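## Task

Put both grey steel power modules side by side on a single top next to the arms, and both black-handled espresso tampers side by side on a single top. All four must stay upright in their current orientation with their full bases resting on that top. Every other object must finish resting directly on the top it occupies now. Nothing may enter the slot in the top of a weight, or the attempt fails. Items that stay put only because a robot holds them do not count. At the end, open the grippers and move the arms away.

## Robot and tools

ROBOTS. Four identical i2rt Big YAM arms, named arm1, arm2, arm3 and arm4. Each has six revolute joints, a two-finger gripper and a wrist camera (arm1_cam_wrist to arm4_cam_wrist). Two fixed room cameras, room_a and room_b, look at the scene. The hand reaches roughly 1.0 m from the joint1 axis. With joints 1 and 6 at zero and the hand level and facing forward, the wrist camera sits above the hand looking toward the fingertips. Joints move at different speeds, so the hand can sweep a wide path between postures.

FRAMES. One shared scene frame, origin on the floor, +z up. The hand point is midway between the fingertips; the hand's z axis runs along the fingers and the fingers close along its y axis. Foot poses are never printed. In practice you only command joints, so frames matter mainly for reading images.

execute_actions. Argument actions is a list holding zero or one action. The action is an object keyed by arm name; each arm entry has a single key joints, an object mapping joint names to absolute target values (not offsets). Names and ranges: joint1_rad -2.879 to 2.879 rad (rotates the whole arm about its foot, positive counter-clockwise seen from above, 0 points where the foot faces); joint2_rad 0 to 3.141 rad (shoulder, 0 has the upper arm pointing back roughly level, increasing lifts it up and over forward); joint3_rad 0 to 3.019 rad (elbow, 0 is fully folded, increasing opens it); joint4_rad -1.692 to 1.57 rad (hand pitch, positive tips fingers up); joint5_rad -1.57 to 1.57 rad (hand yaw, positive toward the arm's right); joint6_rad -2.094 to 2.094 rad (hand roll, positive clockwise viewed from behind the hand); gripper_m 0 to 0.093 m (fingertip gap, an absolute width). Done tolerances: ±0.045, ±0.14, ±0.09, ±0.055, ±0.03, ±0.035 rad and ±0.003 m. Any subset of arms and joints may appear; all start together and may finish at different times. An omitted joint or arm keeps pushing toward whatever target it had. Out-of-range values or unknown keys cause the whole call to be rejected with no motion. Optional cameras: list of camera names, or "all"; omitted/null means all, [] means none. An empty actions list just reports state and images. The pictures line lists cameras in image order.

wait: seconds from 0 to 10; commands nothing and returns state and images.

zoom_image: camera name and region [x0, y0, x1, y1] in pixels of that camera's most recent full image, top-left at (0,0), no larger than 504 by 504.

finished_scene: scene number (1 or 2). Irreversible; the result reports success and gives the next task. Only call it once the arrangement is stable and the arms have released and backed off. A reply without any tool call ends everything.

READING RESULTS. joint_status tells how each commanded motion ended. off_target: stopped short and may still push. contact_stop or time_out: the joint settles where it stopped and holds there, though after time_out a joint may retain its target (or one limited to 0.375, 0.375, 0.113, 0.225, 0.075, 0.3 rad from its position for joints 1 to 6) and keep pushing, resuming if freed; on_its_own lists such joints. To relieve the push, command the joint to its reported position. "joint command not followed" (often with a cause line) means a self/arm collision check blocked that arm's joint targets; the gripper part still runs, blocked joints show not_followed, and the arm may retry those targets with later actions until you send passing ones. Empty calls never show that line. In on_its_own, "held at" is the held target, not the actual position. Very small target changes may produce no movement. A joint supporting a load slowly sags. If any call reports a stop, later motion calls in that same reply are skipped.

CAUTIONS. The arms do not stop on contact; they keep pressing and can press hard, so avoid driving into tables or objects. A hard squeeze between two arms ends the run; hard hits are also risky. The collision check ignores fingers, gripper housings and wrist cameras and can react late, so keep arms well apart. Sustained pushing or holding heats motors: a MOTOR HOT line appears from 85 °C, and at 100 °C an OVER-TEMPERATURE FAULT drops that arm until it cools, with its unfinished keys marked limit_stop_at_motor_heat (resend them afterward). Heat builds while you think, since the robot holds your last command. Do not drop, slam or slip objects, never knock anything off the work area or onto the floor, keep every object out of a weight's top slot, and remember loose objects can occasionally get nudged by outside pushes. Each gripper pad manages roughly 50 to 62 N at most, less on some. Robots don't wait for one another.

Each tool is called after "Emit:" in YAML: its name, and indented under it one key for each argument.

## Session

Emit:
execute_actions:
  actions: []

Scene clock: 0.00 s.
arm1.joint_positions: joint1_rad=+0.558 joint2_rad=+0.355 joint3_rad=+1.596 joint4_rad=-1.497 joint5_rad=+0.049 joint6_rad=+0.551 gripper_m=+0.094
arm1.joint_status: not commanded
arm1.hand: x=+0.4482 y=+1.7714 z=+1.4062 quat_wxyz=(+0.180, +0.767, -0.190, -0.586) (m; scene frame)
arm2.joint_positions: joint1_rad=-0.666 joint2_rad=+0.523 joint3_rad=+1.329 joint4_rad=-1.480 joint5_rad=-0.264 joint6_rad=+0.516 gripper_m=+0.094
arm2.joint_status: not commanded
arm2.hand: x=+0.4160 y=+0.2320 z=+1.2867 quat_wxyz=(-0.444, -0.600, -0.666, +0.006) (m; scene frame)
arm3.joint_positions: joint1_rad=+0.735 joint2_rad=+0.460 joint3_rad=+1.503 joint4_rad=-1.579 joint5_rad=+0.195 joint6_rad=+0.224 gripper_m=+0.094
arm3.joint_status: not commanded
arm3.hand: x=-0.7602 y=-0.5449 z=+1.3819 quat_wxyz=(-0.285, +0.656, -0.570, -0.405) (m; scene frame)
arm4.joint_positions: joint1_rad=+0.399 joint2_rad=+0.535 joint3_rad=+1.538 joint4_rad=-1.590 joint5_rad=-0.001 joint6_rad=+0.355 gripper_m=+0.094
arm4.joint_status: not commanded
arm4.hand: x=-0.0878 y=-1.6126 z=+1.3338 quat_wxyz=(-0.357, -0.774, -0.428, +0.301) (m; scene frame)
pictures: arm1_cam_wrist, arm2_cam_wrist, arm3_cam_wrist, arm4_cam_wrist, room_a, room_b
Images, in order (width x height): arm1_cam_wrist 672x504, arm2_cam_wrist 672x504, arm3_cam_wrist 672x504, arm4_cam_wrist 672x504, room_a 672x504, room_b 672x504.

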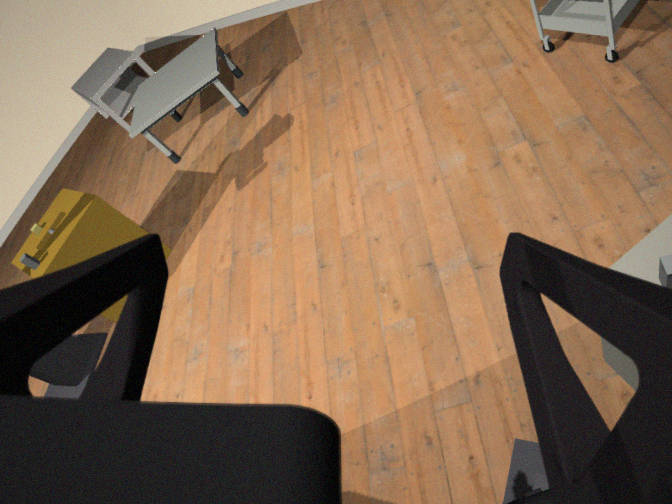

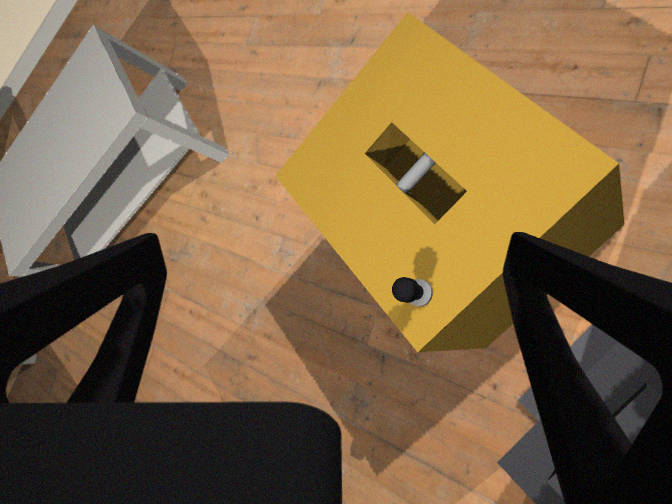

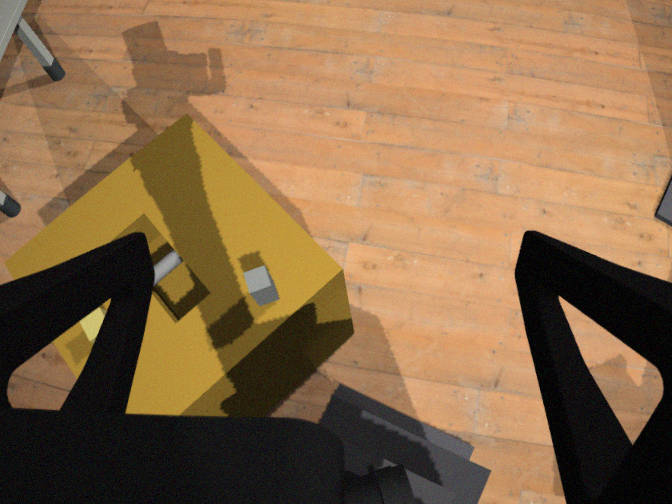

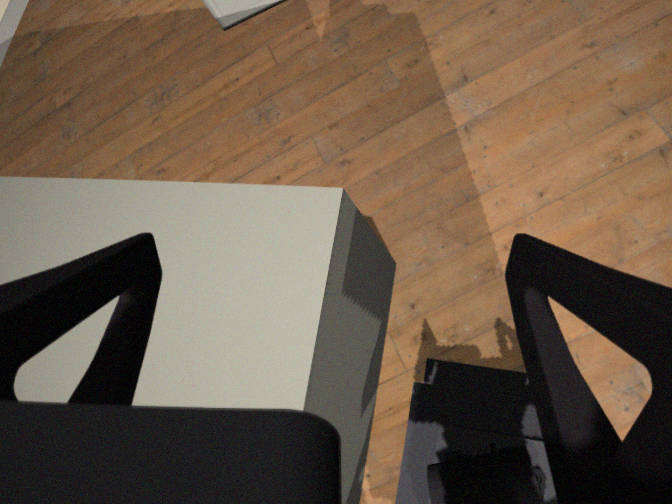

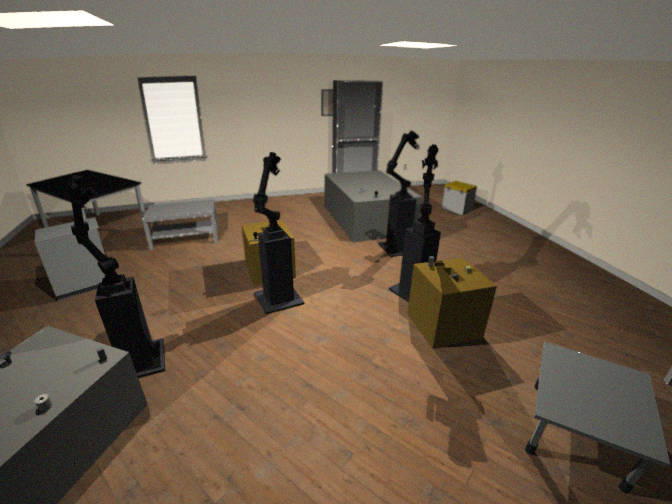

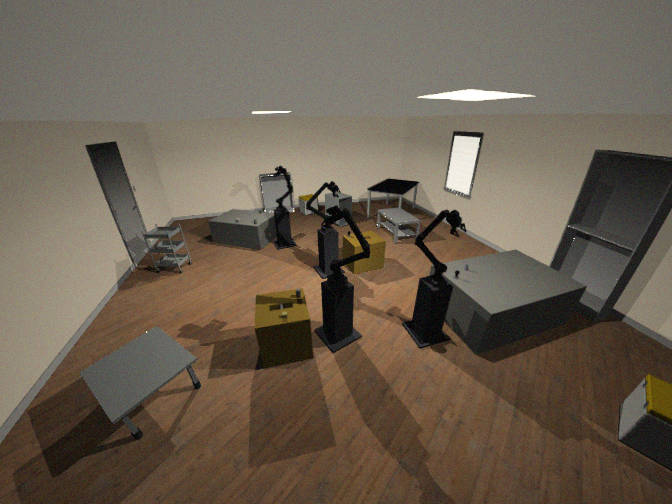

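Emit:
execute_actions:
  actions:
    - {"arm1":{"joints":{"joint1_rad":-0.5,"joint2_rad":1.2,"joint3_rad":1.5,"joint4_rad":-1.57,"joint5_rad":0,"joint6_rad":0}},"arm2":{"joints":{"joint1_rad":-0.5,"joint2_rad":1.5,"joint3_rad":1.5,"joint4_rad":-1.57,"joint5_rad":0,"joint6_rad":0}},"arm3":{"joints":{"joint1_rad":0.9,"joint2_rad":1.5,"joint3_rad":1.2,"joint4_rad":-1.27,"joint5_rad":0,"joint6_rad":0}},"arm4":{"joints":{"joint1_rad":1.2,"joint2_rad":1.2,"joint3_rad":1.5,"joint4_rad":-1.57,"joint5_rad":0,"joint6_rad":0}}}

Emit:
zoom_image:
  camera: "room_a"
  region: [0,120,500,480]

Emit:
zoom_image:
  camera: "room_b"
  region: [190,150,600,380]

Scene clock: 16.47 s.
arm1.joint_positions: joint1_rad=-0.502 joint2_rad=+1.212 joint3_rad=+1.489 joint4_rad=-1.556 joint5_rad=-0.002 joint6_rad=+0.008 gripper_m=+0.095
arm1.joint_status: all done
arm1.hand: x=+0.2746 y=+2.0858 z=+1.1583 quat_wxyz=(-0.064, +0.877, -0.458, -0.130) (m; scene frame)
arm2.joint_positions: joint1_rad=-0.512 joint2_rad=+1.515 joint3_rad=+1.482 joint4_rad=-1.562 joint5_rad=-0.005 joint6_rad=+0.011 gripper_m=+0.094
arm2.joint_status: all done
arm2.hand: x=+0.5591 y=+0.0153 z=+1.0358 quat_wxyz=(+0.012, -0.451, -0.893, -0.007) (m; scene frame)
arm3.joint_positions: joint1_rad=+0.892 joint2_rad=+1.498 joint3_rad=+1.187 joint4_rad=-1.280 joint5_rad=+0.004 joint6_rad=+0.008 gripper_m=+0.094
arm3.joint_status: all done
arm3.hand: x=-0.9815 y=-0.3245 z=+0.9627 quat_wxyz=(+0.005, +0.889, -0.458, +0.016) (m; scene frame)
arm4.joint_positions: joint1_rad=+1.200 joint2_rad=+1.207 joint3_rad=+1.488 joint4_rad=-1.580 joint5_rad=+0.000 joint6_rad=+0.009 gripper_m=+0.094
arm4.joint_status: all done
arm4.hand: x=+0.1583 y=-1.7899 z=+1.1440 quat_wxyz=(-0.122, -0.468, -0.874, +0.056) (m; scene frame)
pictures: arm1_cam_wrist, arm2_cam_wrist, arm3_cam_wrist, arm4_cam_wrist, room_a, room_b
Images, in order (width x height): arm1_cam_wrist 672x504, arm2_cam_wrist 672x504, arm3_cam_wrist 672x504, arm4_cam_wrist 672x504, room_a 672x504, room_b 672x504.

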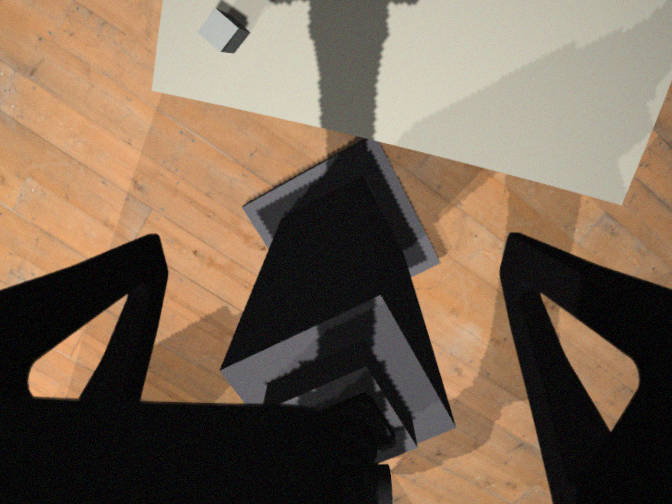

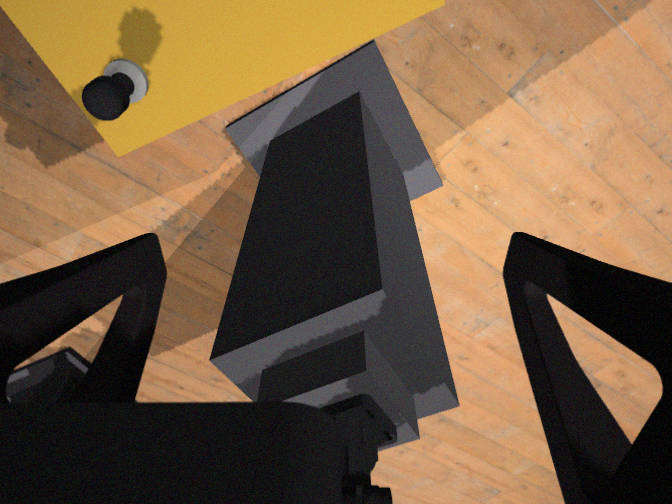

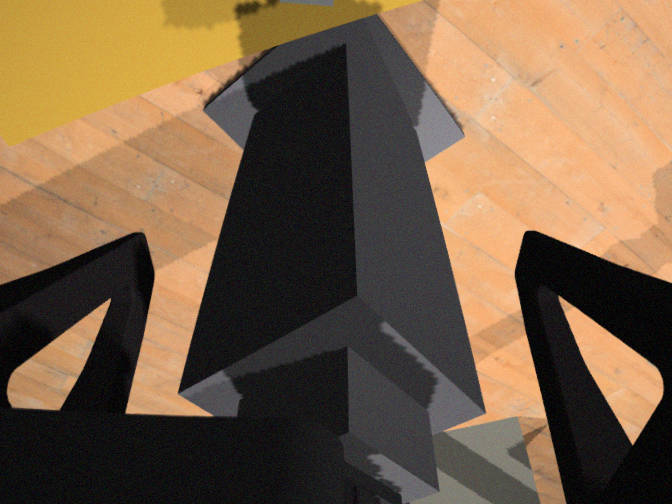

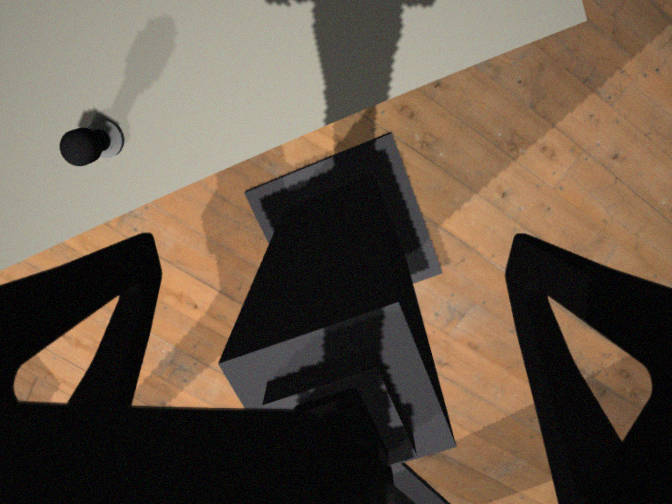

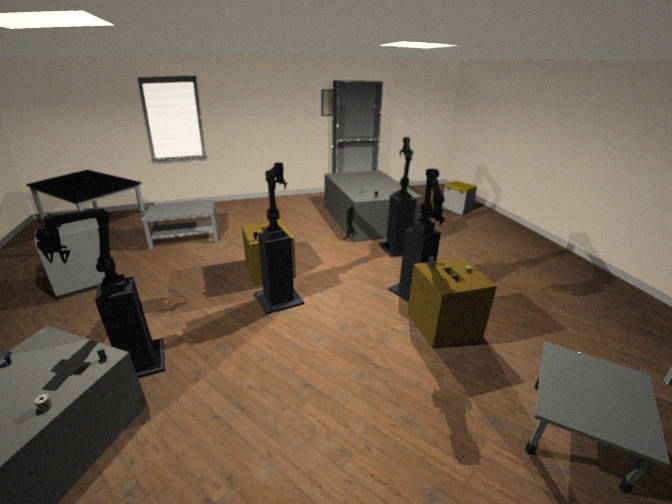

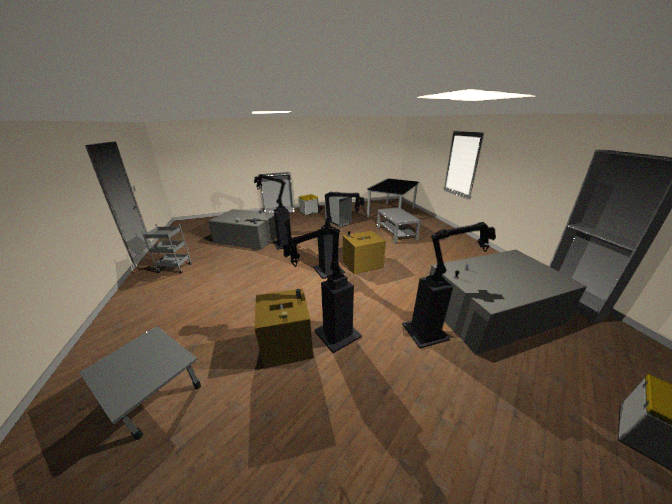

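Region (0, 120, 500, 480) of room_a's 672x504 image, scaled by 1.008, with more detail than that image has; it fills the top 363 rows of this view, and the rest is white.

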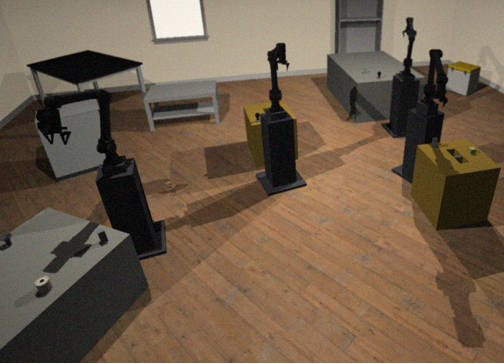

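Region (190, 150, 600, 380) of room_b's 672x504 image, scaled by 1.229, with more detail than that image has; it fills the top 283 rows of this view, and the rest is white.

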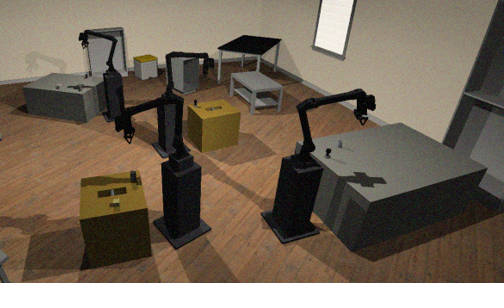

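Emit:
execute_actions:
  actions:
    - {"arm1":{"joints":{"joint1_rad":-0.15,"joint4_rad":-1.0}},"arm2":{"joints":{"joint1_rad":0,"joint3_rad":1.1,"joint4_rad":-0.6}},"arm3":{"joints":{"joint4_rad":-0.6}},"arm4":{"joints":{"joint1_rad":1.9,"joint2_rad":1.5,"joint3_rad":1.1,"joint4_rad":-0.6}}}

Scene clock: 29.60 s.
arm1.joint_positions: joint1_rad=-0.145 joint2_rad=+1.212 joint3_rad=+1.489 joint4_rad=-1.022 joint5_rad=-0.001 joint6_rad=+0.006 gripper_m=+0.095
arm1.joint_status: all done
arm1.hand: x=+0.0865 y=+2.0493 z=+1.2277 quat_wxyz=(-0.115, +0.874, -0.273, -0.385) (m; scene frame)
arm2.joint_positions: joint1_rad=+0.006 joint2_rad=+1.512 joint3_rad=+1.101 joint4_rad=-0.617 joint5_rad=-0.002 joint6_rad=+0.009 gripper_m=+0.094
arm2.joint_status: all done
arm2.hand: x=+0.7905 y=+0.1543 z=+0.9299 quat_wxyz=(-0.261, -0.199, -0.943, +0.052) (m; scene frame)
arm3.joint_positions: joint1_rad=+0.892 joint2_rad=+1.498 joint3_rad=+1.187 joint4_rad=-0.620 joint5_rad=+0.004 joint6_rad=+0.008 gripper_m=+0.094
arm3.joint_status: all done
arm3.hand: x=-1.0712 y=-0.2012 z=+1.0093 quat_wxyz=(-0.141, +0.846, -0.436, -0.274) (m; scene frame)
arm4.joint_positions: joint1_rad=+1.905 joint2_rad=+1.504 joint3_rad=+1.083 joint4_rad=-0.622 joint5_rad=-0.001 joint6_rad=+0.008 gripper_m=+0.094
arm4.joint_status: all done
arm4.hand: x=+0.4624 y=-1.6119 z=+0.9155 quat_wxyz=(-0.263, -0.133, -0.955, +0.028) (m; scene frame)
pictures: arm1_cam_wrist, arm2_cam_wrist, arm3_cam_wrist, arm4_cam_wrist, room_a, room_b
Images, in order (width x height): arm1_cam_wrist 672x504, arm2_cam_wrist 672x504, arm3_cam_wrist 672x504, arm4_cam_wrist 672x504, room_a 672x504, room_b 672x504.

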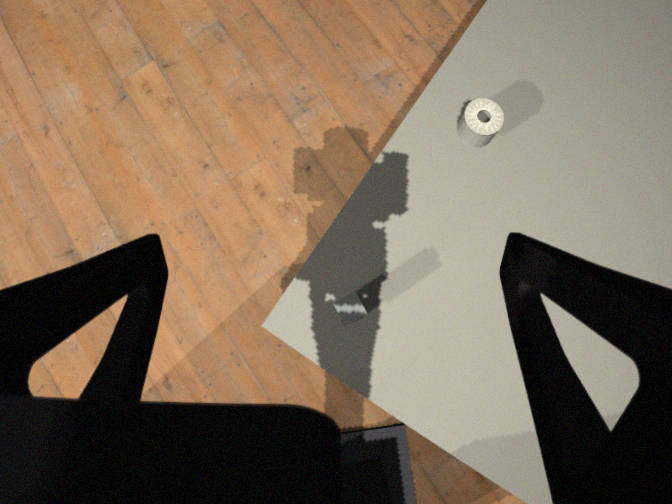

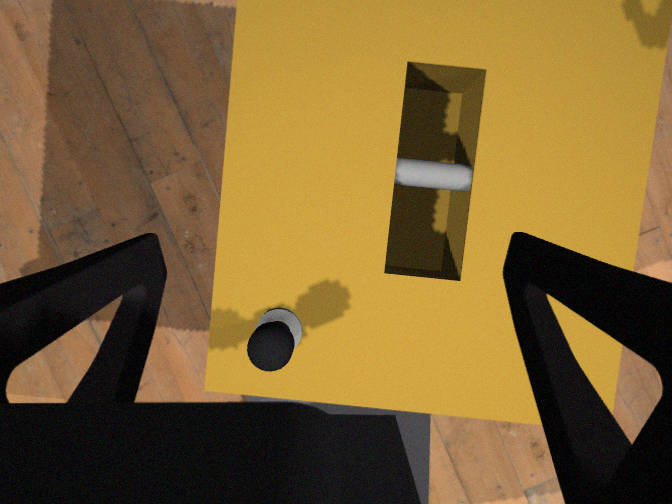

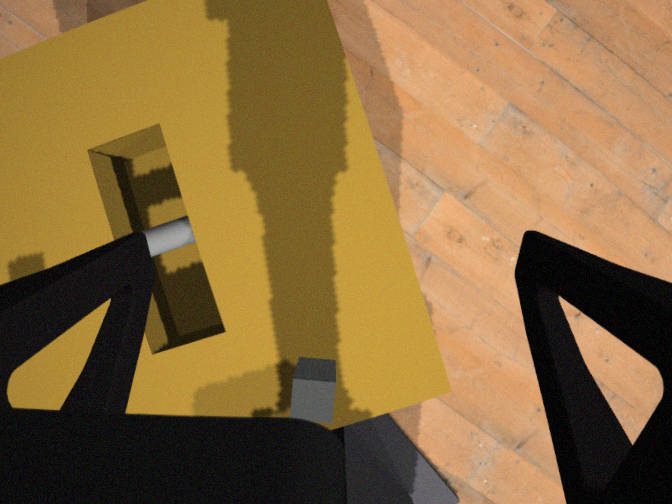

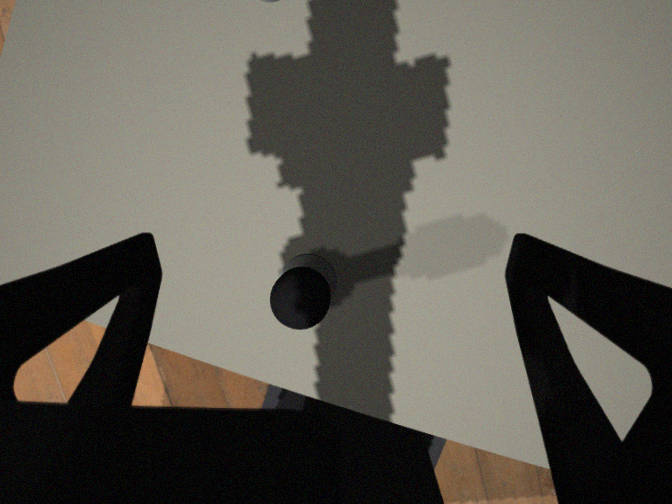

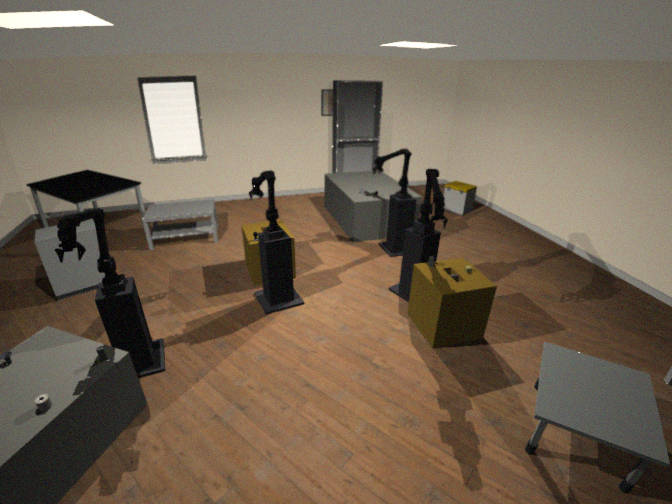

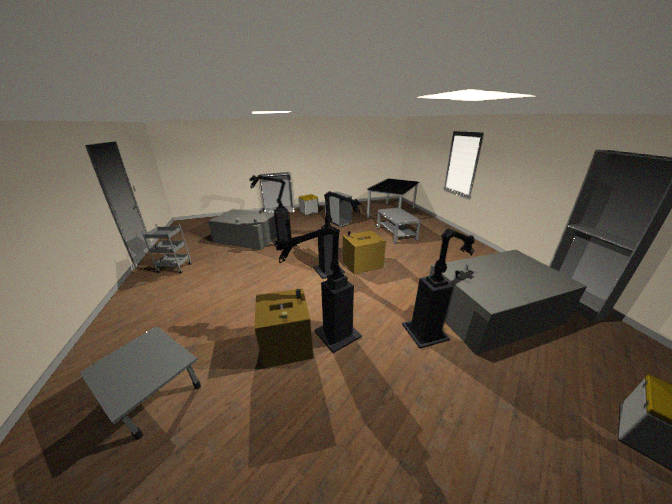

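Emit:
execute_actions:
  actions:
    - {"arm1":{"joints":{"joint1_rad":-0.2,"joint2_rad":1.85,"joint3_rad":1.1,"joint4_rad":-0.82}},"arm2":{"joints":{"joint1_rad":0.13,"joint2_rad":1.8,"joint3_rad":1.06,"joint4_rad":-0.83}},"arm3":{"joints":{"joint1_rad":0.94,"joint2_rad":1.8,"joint3_rad":1.06,"joint4_rad":-0.83}},"arm4":{"joints":{"joint1_rad":1.96,"joint2_rad":1.85,"joint3_rad":1.17,"joint4_rad":-0.89}}}

Scene clock: 46.53 s.
arm1.joint_positions: joint1_rad=-0.201 joint2_rad=+1.861 joint3_rad=+1.075 joint4_rad=-0.827 joint5_rad=-0.001 joint6_rad=+0.006 gripper_m=+0.095
arm1.joint_status: all done
arm1.hand: x=+0.1381 y=+2.0426 z=+0.7389 quat_wxyz=(+0.009, +0.946, -0.324, +0.019) (m; scene frame)
arm2.joint_positions: joint1_rad=+0.138 joint2_rad=+1.813 joint3_rad=+1.051 joint4_rad=-0.826 joint5_rad=-0.002 joint6_rad=+0.009 gripper_m=+0.094
arm2.joint_status: all done
arm2.hand: x=+0.7235 y=+0.2478 z=+0.7536 quat_wxyz=(+0.010, -0.141, -0.990, -0.002) (m; scene frame)
arm3.joint_positions: joint1_rad=+0.938 joint2_rad=+1.815 joint3_rad=+1.036 joint4_rad=-0.823 joint5_rad=+0.003 joint6_rad=+0.008 gripper_m=+0.094
arm3.joint_status: all done
arm3.hand: x=-1.0098 y=-0.3200 z=+0.7797 quat_wxyz=(+0.007, +0.899, -0.437, +0.020) (m; scene frame)
arm4.joint_positions: joint1_rad=+1.958 joint2_rad=+1.860 joint3_rad=+1.158 joint4_rad=-0.876 joint5_rad=-0.001 joint6_rad=+0.008 gripper_m=+0.094
arm4.joint_status: all done
arm4.hand: x=+0.4200 y=-1.5721 z=+0.7529 quat_wxyz=(-0.001, -0.110, -0.994, -0.006) (m; scene frame)
pictures: arm1_cam_wrist, arm2_cam_wrist, arm3_cam_wrist, arm4_cam_wrist, room_a, room_b
Images, in order (width x height): arm1_cam_wrist 672x504, arm2_cam_wrist 672x504, arm3_cam_wrist 672x504, arm4_cam_wrist 672x504, room_a 672x504, room_b 672x504.

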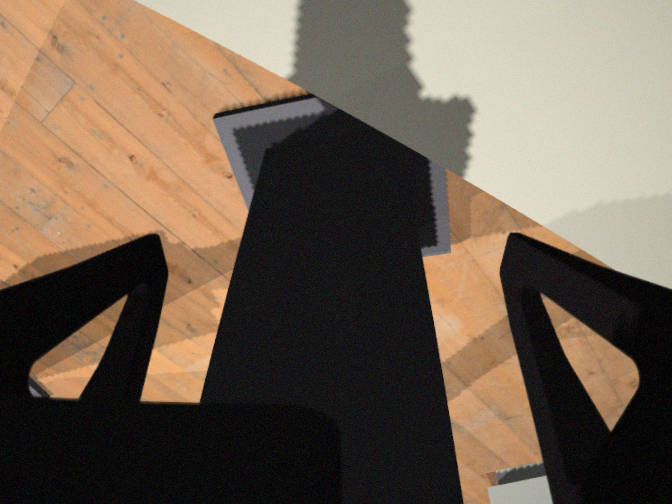

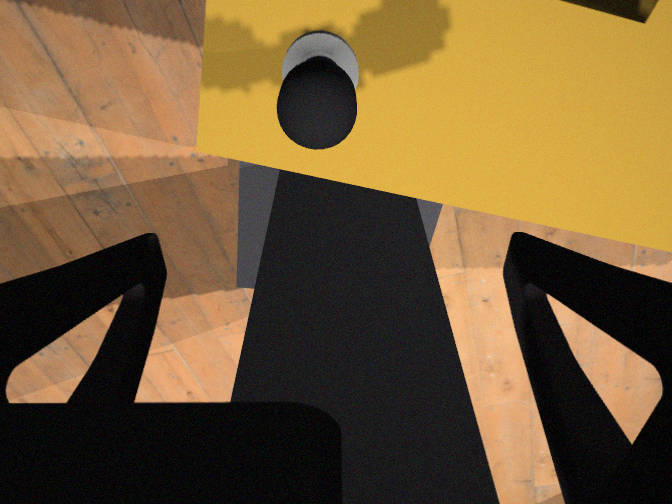

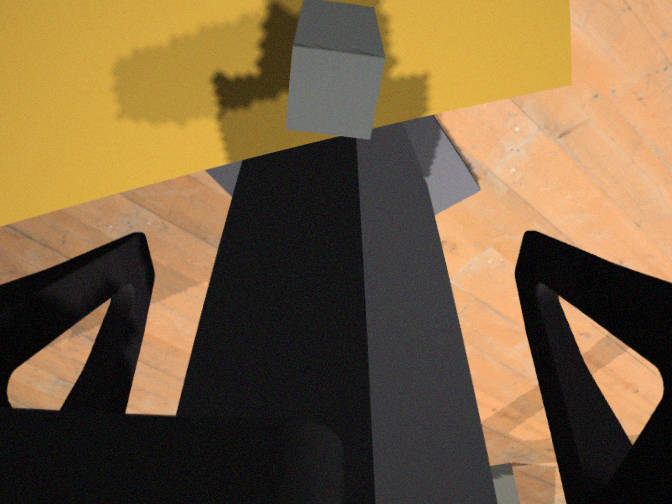

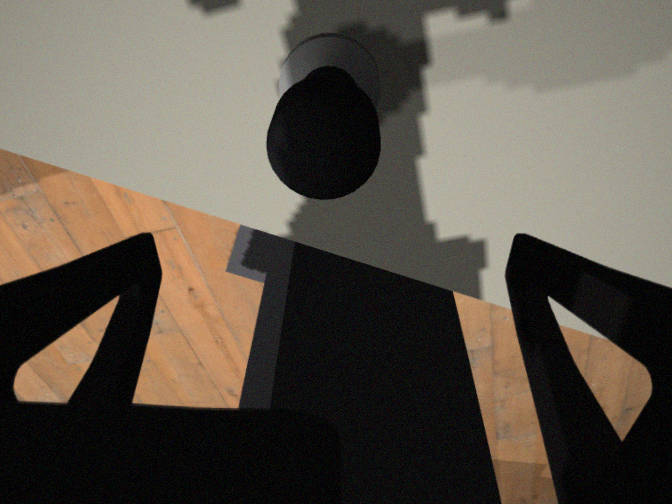

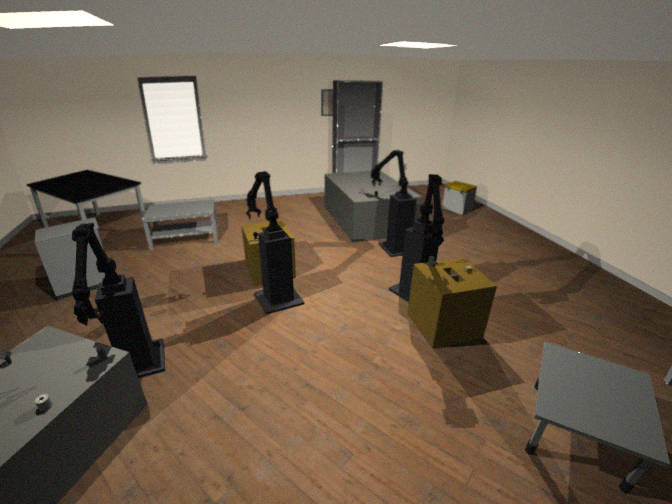

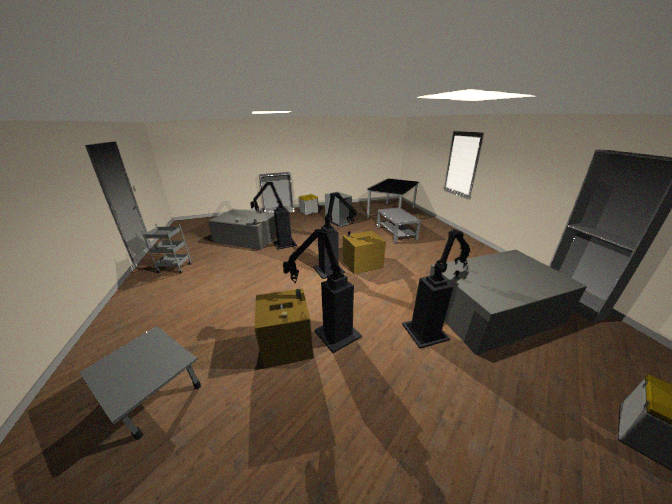

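Emit:
execute_actions:
  actions:
    - {"arm1":{"joints":{"joint3_rad":0.6,"joint4_rad":0.8}},"arm2":{"joints":{"joint2_rad":1.3,"joint4_rad":0.8}},"arm3":{"joints":{"joint2_rad":1.19,"joint4_rad":0.81}},"arm4":{"joints":{"joint1_rad":1.97,"joint2_rad":1.6,"joint4_rad":1.05}}}
  cameras: []

Emit:
execute_actions:
  actions:
    - {"arm1":{"joints":{"joint2_rad":2.1}},"arm2":{"joints":{"joint1_rad":1.86,"joint2_rad":1.58,"joint3_rad":0.78}},"arm3":{"joints":{"joint1_rad":-2.164,"joint3_rad":0.38}},"arm4":{"joints":{"joint2_rad":2.0,"joint3_rad":0.41}}}

Scene clock: 74.67 s.
arm1.joint_positions: joint1_rad=-0.201 joint2_rad=+1.854 joint3_rad=+0.596 joint4_rad=+0.777 joint5_rad=-0.001 joint6_rad=+0.006 gripper_m=+0.095
arm1.joint_status: all done
arm1.hand: x=+0.0795 y=+2.0877 z=+0.7788 quat_wxyz=(-0.163, +0.809, -0.278, -0.492) (m; scene frame)
arm2.joint_positions: joint1_rad=+0.138 joint2_rad=+1.296 joint3_rad=+1.051 joint4_rad=+0.782 joint5_rad=-0.002 joint6_rad=+0.009 gripper_m=+0.094
arm2.joint_status: all done
arm2.hand: x=+0.8376 y=+0.2157 z=+1.3268 quat_wxyz=(-0.861, -0.069, -0.491, +0.114) (m; scene frame)
arm3.joint_positions: joint1_rad=+0.938 joint2_rad=+1.175 joint3_rad=+1.036 joint4_rad=+0.789 joint5_rad=+0.003 joint6_rad=+0.008 gripper_m=+0.094
arm3.joint_status: all done
arm3.hand: x=-1.0582 y=-0.2600 z=+1.4131 quat_wxyz=(-0.385, +0.404, -0.198, -0.806) (m; scene frame)
arm4.joint_positions: joint1_rad=+1.958 joint2_rad=+1.578 joint3_rad=+1.158 joint4_rad=+1.027 joint5_rad=-0.001 joint6_rad=+0.008 gripper_m=+0.094
arm4.joint_status: all done
arm4.hand: x=+0.5700 y=-1.6107 z=+1.2655 quat_wxyz=(-0.883, -0.056, -0.457, +0.089) (m; scene frame)
pictures: none
No camera images: the call's "cameras" was empty. Leave "cameras" out to get every camera's image.

Scene clock: 77.20 s.
arm1.joint_positions: joint1_rad=-0.201 joint2_rad=+2.098 joint3_rad=+0.597 joint4_rad=+0.787 joint5_rad=-0.001 joint6_rad=+0.006 gripper_m=+0.095
arm1.joint_status: all done
arm1.hand: x=+0.1151 y=+2.0598 z=+0.6623 quat_wxyz=(-0.130, +0.860, -0.295, -0.395) (m; scene frame)
arm2.joint_positions: joint1_rad=+1.860 joint2_rad=+1.593 joint3_rad=+0.769 joint4_rad=+0.786 joint5_rad=+0.000 joint6_rad=+0.009 gripper_m=+0.094
arm2.joint_status: all done
arm2.hand: x=+0.3651 y=+0.9688 z=+1.0015 quat_wxyz=(-0.517, +0.474, -0.543, -0.463) (m; scene frame)
arm3.joint_positions: joint1_rad=-2.158 joint2_rad=+1.196 joint3_rad=+0.379 joint4_rad=+0.797 joint5_rad=+0.001 joint6_rad=+0.007 gripper_m=+0.094
arm3.joint_status: all done
arm3.hand: x=-0.4373 y=-1.0066 z=+1.0476 quat_wxyz=(-0.643, -0.295, -0.645, +0.289) (m; scene frame)
arm4.joint_positions: joint1_rad=+1.958 joint2_rad=+2.014 joint3_rad=+0.412 joint4_rad=+1.044 joint5_rad=-0.001 joint6_rad=+0.008 gripper_m=+0.094
arm4.joint_status: all done
arm4.hand: x=+0.3787 y=-1.5625 z=+0.7020 quat_wxyz=(-0.486, -0.099, -0.867, +0.045) (m; scene frame)
pictures: arm1_cam_wrist, arm2_cam_wrist, arm3_cam_wrist, arm4_cam_wrist, room_a, room_b
Images, in order (width x height): arm1_cam_wrist 672x504, arm2_cam_wrist 672x504, arm3_cam_wrist 672x504, arm4_cam_wrist 672x504, room_a 672x504, room_b 672x504.

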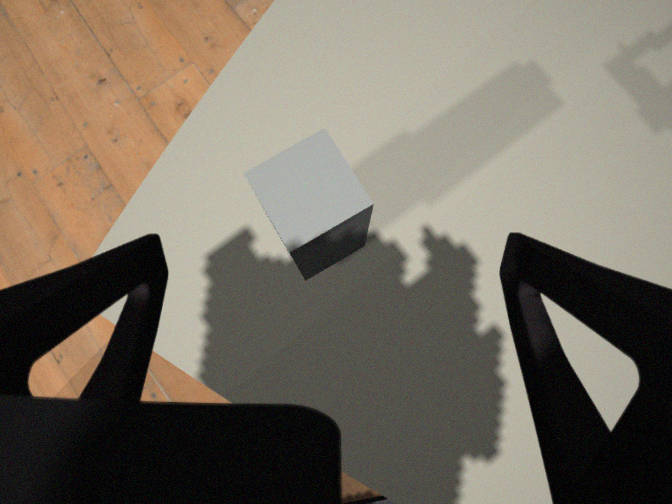

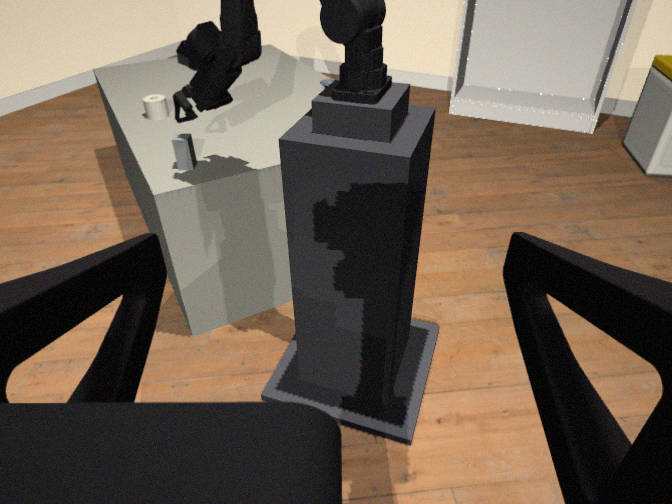

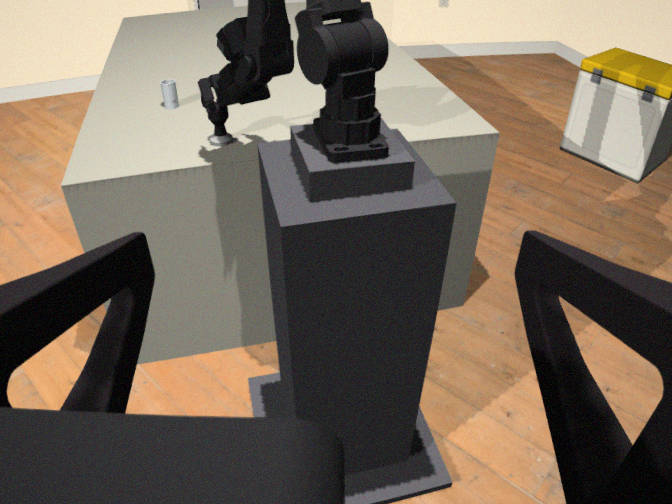

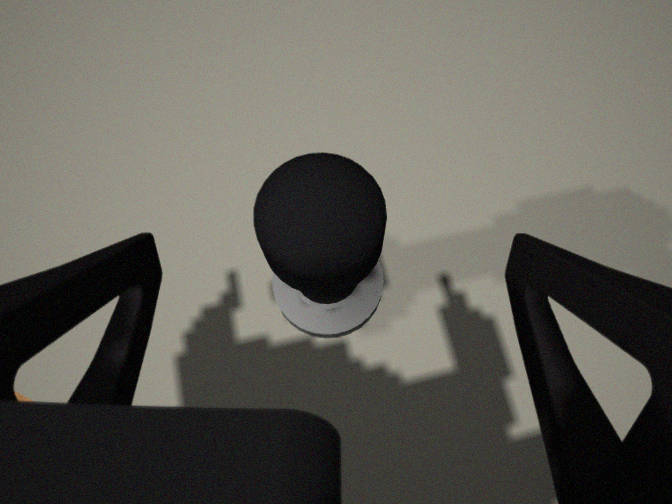

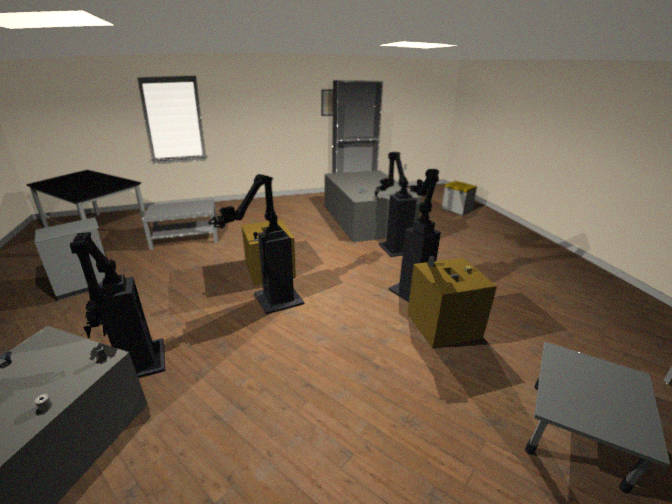

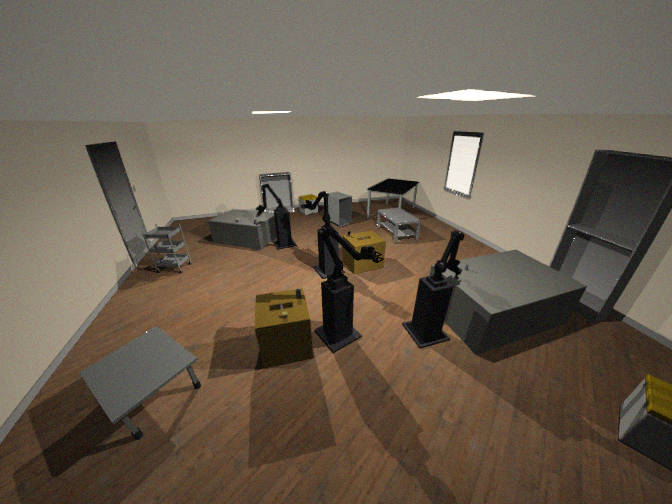

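Emit:
execute_actions:
  actions:
    - {"arm1":{"joints":{"joint1_rad":-0.17,"joint2_rad":2.5,"joint3_rad":0.74,"joint4_rad":1.14}},"arm4":{"joints":{"joint1_rad":1.985,"joint2_rad":2.205,"joint3_rad":0.565,"joint4_rad":1.06}}}
  cameras: ["arm1_cam_wrist","arm2_cam_wrist","arm3_cam_wrist","arm4_cam_wrist"]

Emit:
zoom_image:
  camera: "arm3_cam_wrist"
  region: [150,50,310,170]

Emit:
zoom_image:
  camera: "arm2_cam_wrist"
  region: [130,70,290,190]

Scene clock: 85.83 s.
arm1.joint_positions: joint1_rad=-0.174 joint2_rad=+2.497 joint3_rad=+0.737 joint4_rad=+1.118 joint5_rad=-0.001 joint6_rad=+0.006 gripper_m=+0.095
arm1.joint_status: all done
arm1.hand: x=+0.1013 y=+2.0531 z=+0.5619 quat_wxyz=(-0.134, +0.850, -0.279, -0.427) (m; scene frame)
arm2.joint_positions: joint1_rad=+1.860 joint2_rad=+1.593 joint3_rad=+0.769 joint4_rad=+0.786 joint5_rad=+0.000 joint6_rad=+0.009 gripper_m=+0.094
arm2.joint_status: not commanded
arm2.hand: x=+0.3651 y=+0.9688 z=+1.0015 quat_wxyz=(-0.517, +0.474, -0.543, -0.463) (m; scene frame)
arm3.joint_positions: joint1_rad=-2.158 joint2_rad=+1.196 joint3_rad=+0.379 joint4_rad=+0.797 joint5_rad=+0.001 joint6_rad=+0.007 gripper_m=+0.094
arm3.joint_status: not commanded
arm3.hand: x=-0.4373 y=-1.0066 z=+1.0476 quat_wxyz=(-0.643, -0.295, -0.645, +0.289) (m; scene frame)
arm4.joint_positions: joint1_rad=+1.974 joint2_rad=+2.191 joint3_rad=+0.566 joint4_rad=+1.044 joint5_rad=-0.001 joint6_rad=+0.008 gripper_m=+0.094
arm4.joint_status: all done
arm4.hand: x=+0.4198 y=-1.5628 z=+0.6539 quat_wxyz=(-0.477, -0.092, -0.873, +0.040) (m; scene frame)
pictures: arm1_cam_wrist, arm2_cam_wrist, arm3_cam_wrist, arm4_cam_wrist
Images, in order (width x height): arm1_cam_wrist 672x504, arm2_cam_wrist 672x504, arm3_cam_wrist 672x504, arm4_cam_wrist 672x504.

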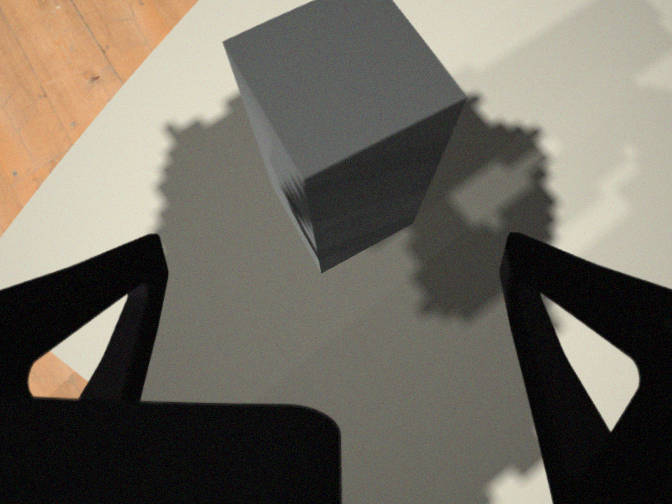

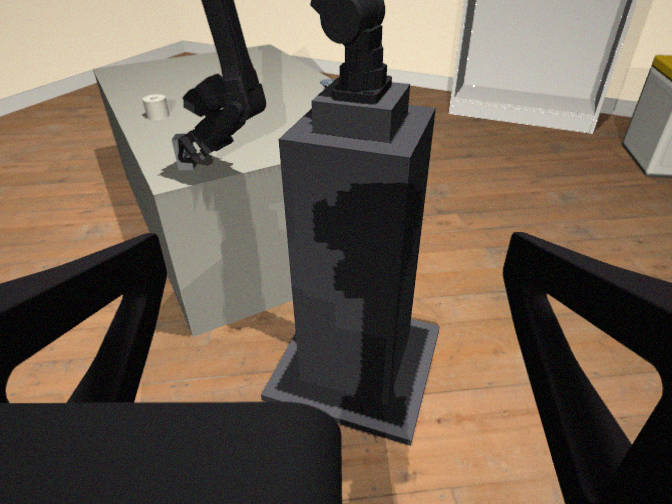

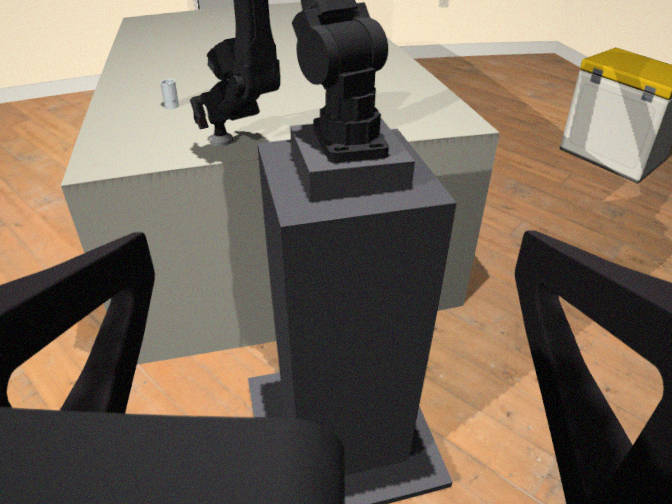

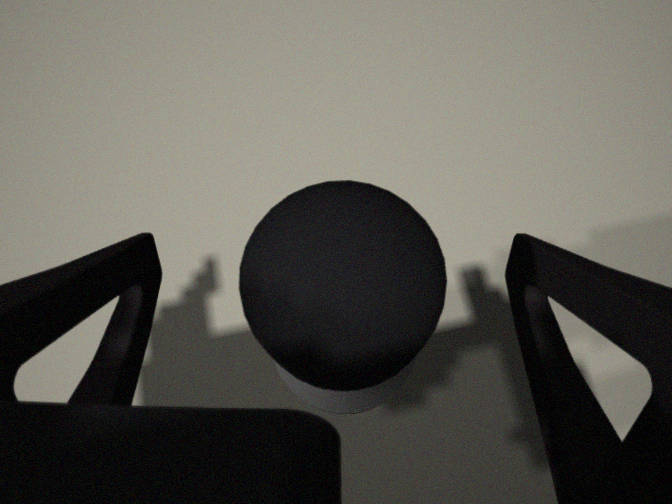

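Region (150, 50, 310, 170) of arm3_cam_wrist's 672x504 image, scaled by 3.150, with more detail than that image has; it fills the top 378 rows of this view, and the rest is white.

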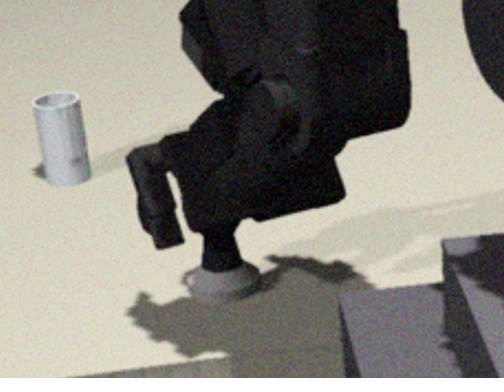

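Region (130, 70, 290, 190) of arm2_cam_wrist's 672x504 image, scaled by 3.150, with more detail than that image has; it fills the top 378 rows of this view, and the rest is white.

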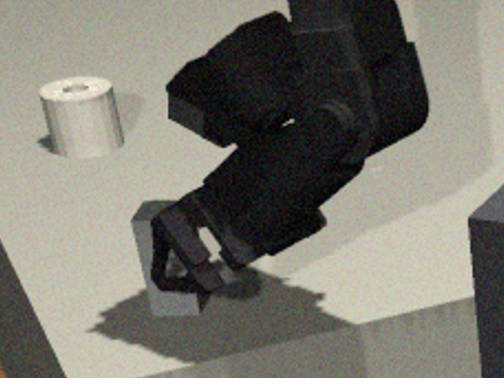

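Emit:
execute_actions:
  actions:
    - {"arm1":{"joints":{"joint1_rad":-0.19,"joint2_rad":2.69,"joint3_rad":0.965,"joint4_rad":1.2}},"arm4":{"joints":{"joint1_rad":1.965,"joint2_rad":2.43,"joint3_rad":0.613,"joint4_rad":1.34}}}
  cameras: ["arm1_cam_wrist","arm3_cam_wrist","arm4_cam_wrist"]

Emit:
zoom_image:
  camera: "arm3_cam_wrist"
  region: [150,50,310,170]

Scene clock: 97.37 s.
arm1.joint_positions: joint1_rad=-0.183 joint2_rad=+2.669 joint3_rad=+0.959 joint4_rad=+1.187 joint5_rad=-0.001 joint6_rad=+0.002 gripper_m=+0.095
arm1.joint_status: all done
arm1.hand: x=+0.0561 y=+2.0921 z=+0.5220 quat_wxyz=(-0.154, +0.822, -0.272, -0.476) (m; scene frame)
arm2.joint_positions: joint1_rad=+1.860 joint2_rad=+1.593 joint3_rad=+0.769 joint4_rad=+0.786 joint5_rad=+0.000 joint6_rad=+0.009 gripper_m=+0.094
arm2.joint_status: not commanded
arm2.hand: x=+0.3651 y=+0.9688 z=+1.0015 quat_wxyz=(-0.517, +0.474, -0.543, -0.463) (m; scene frame)
arm3.joint_positions: joint1_rad=-2.158 joint2_rad=+1.196 joint3_rad=+0.379 joint4_rad=+0.797 joint5_rad=+0.001 joint6_rad=+0.007 gripper_m=+0.094
arm3.joint_status: not commanded
arm3.hand: x=-0.4373 y=-1.0066 z=+1.0476 quat_wxyz=(-0.643, -0.295, -0.645, +0.289) (m; scene frame)
arm4.joint_positions: joint1_rad=+1.974 joint2_rad=+2.422 joint3_rad=+0.613 joint4_rad=+1.314 joint5_rad=-0.001 joint6_rad=+0.008 gripper_m=+0.094
arm4.joint_status: all done
arm4.hand: x=+0.4159 y=-1.5615 z=+0.6121 quat_wxyz=(-0.514, -0.090, -0.852, +0.044) (m; scene frame)
pictures: arm1_cam_wrist, arm3_cam_wrist, arm4_cam_wrist
Images, in order (width x height): arm1_cam_wrist 672x504, arm3_cam_wrist 672x504, arm4_cam_wrist 672x504.

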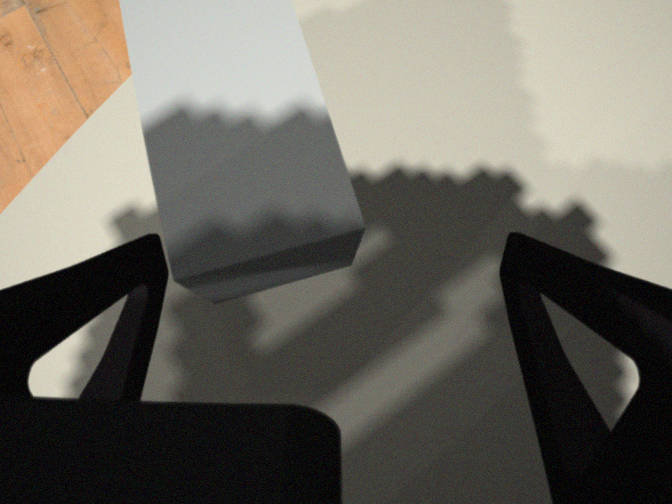

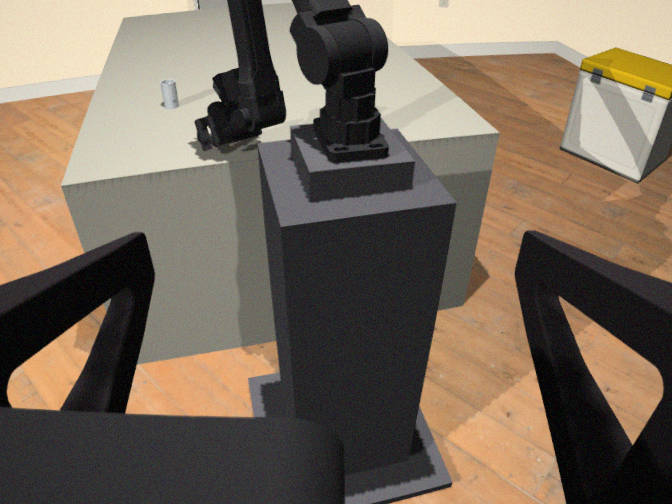

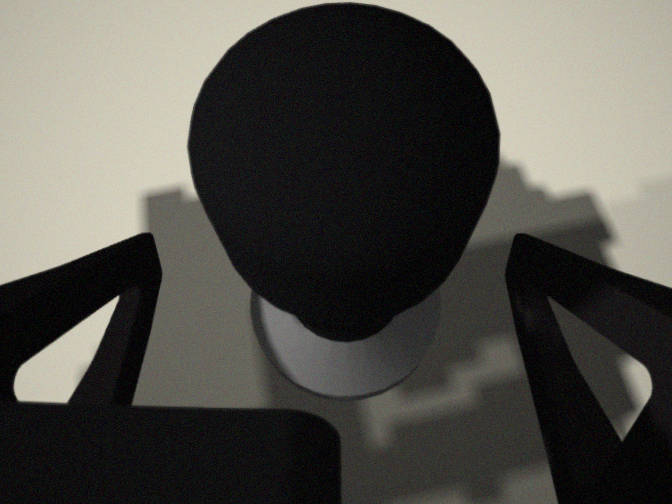

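Region (150, 50, 310, 170) of arm3_cam_wrist's 672x504 image, scaled by 3.150, with more detail than that image has; it fills the top 378 rows of this view, and the rest is white.

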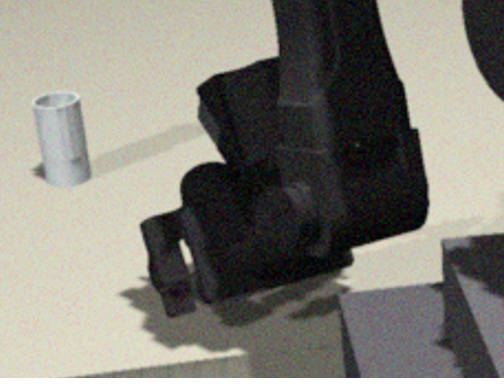

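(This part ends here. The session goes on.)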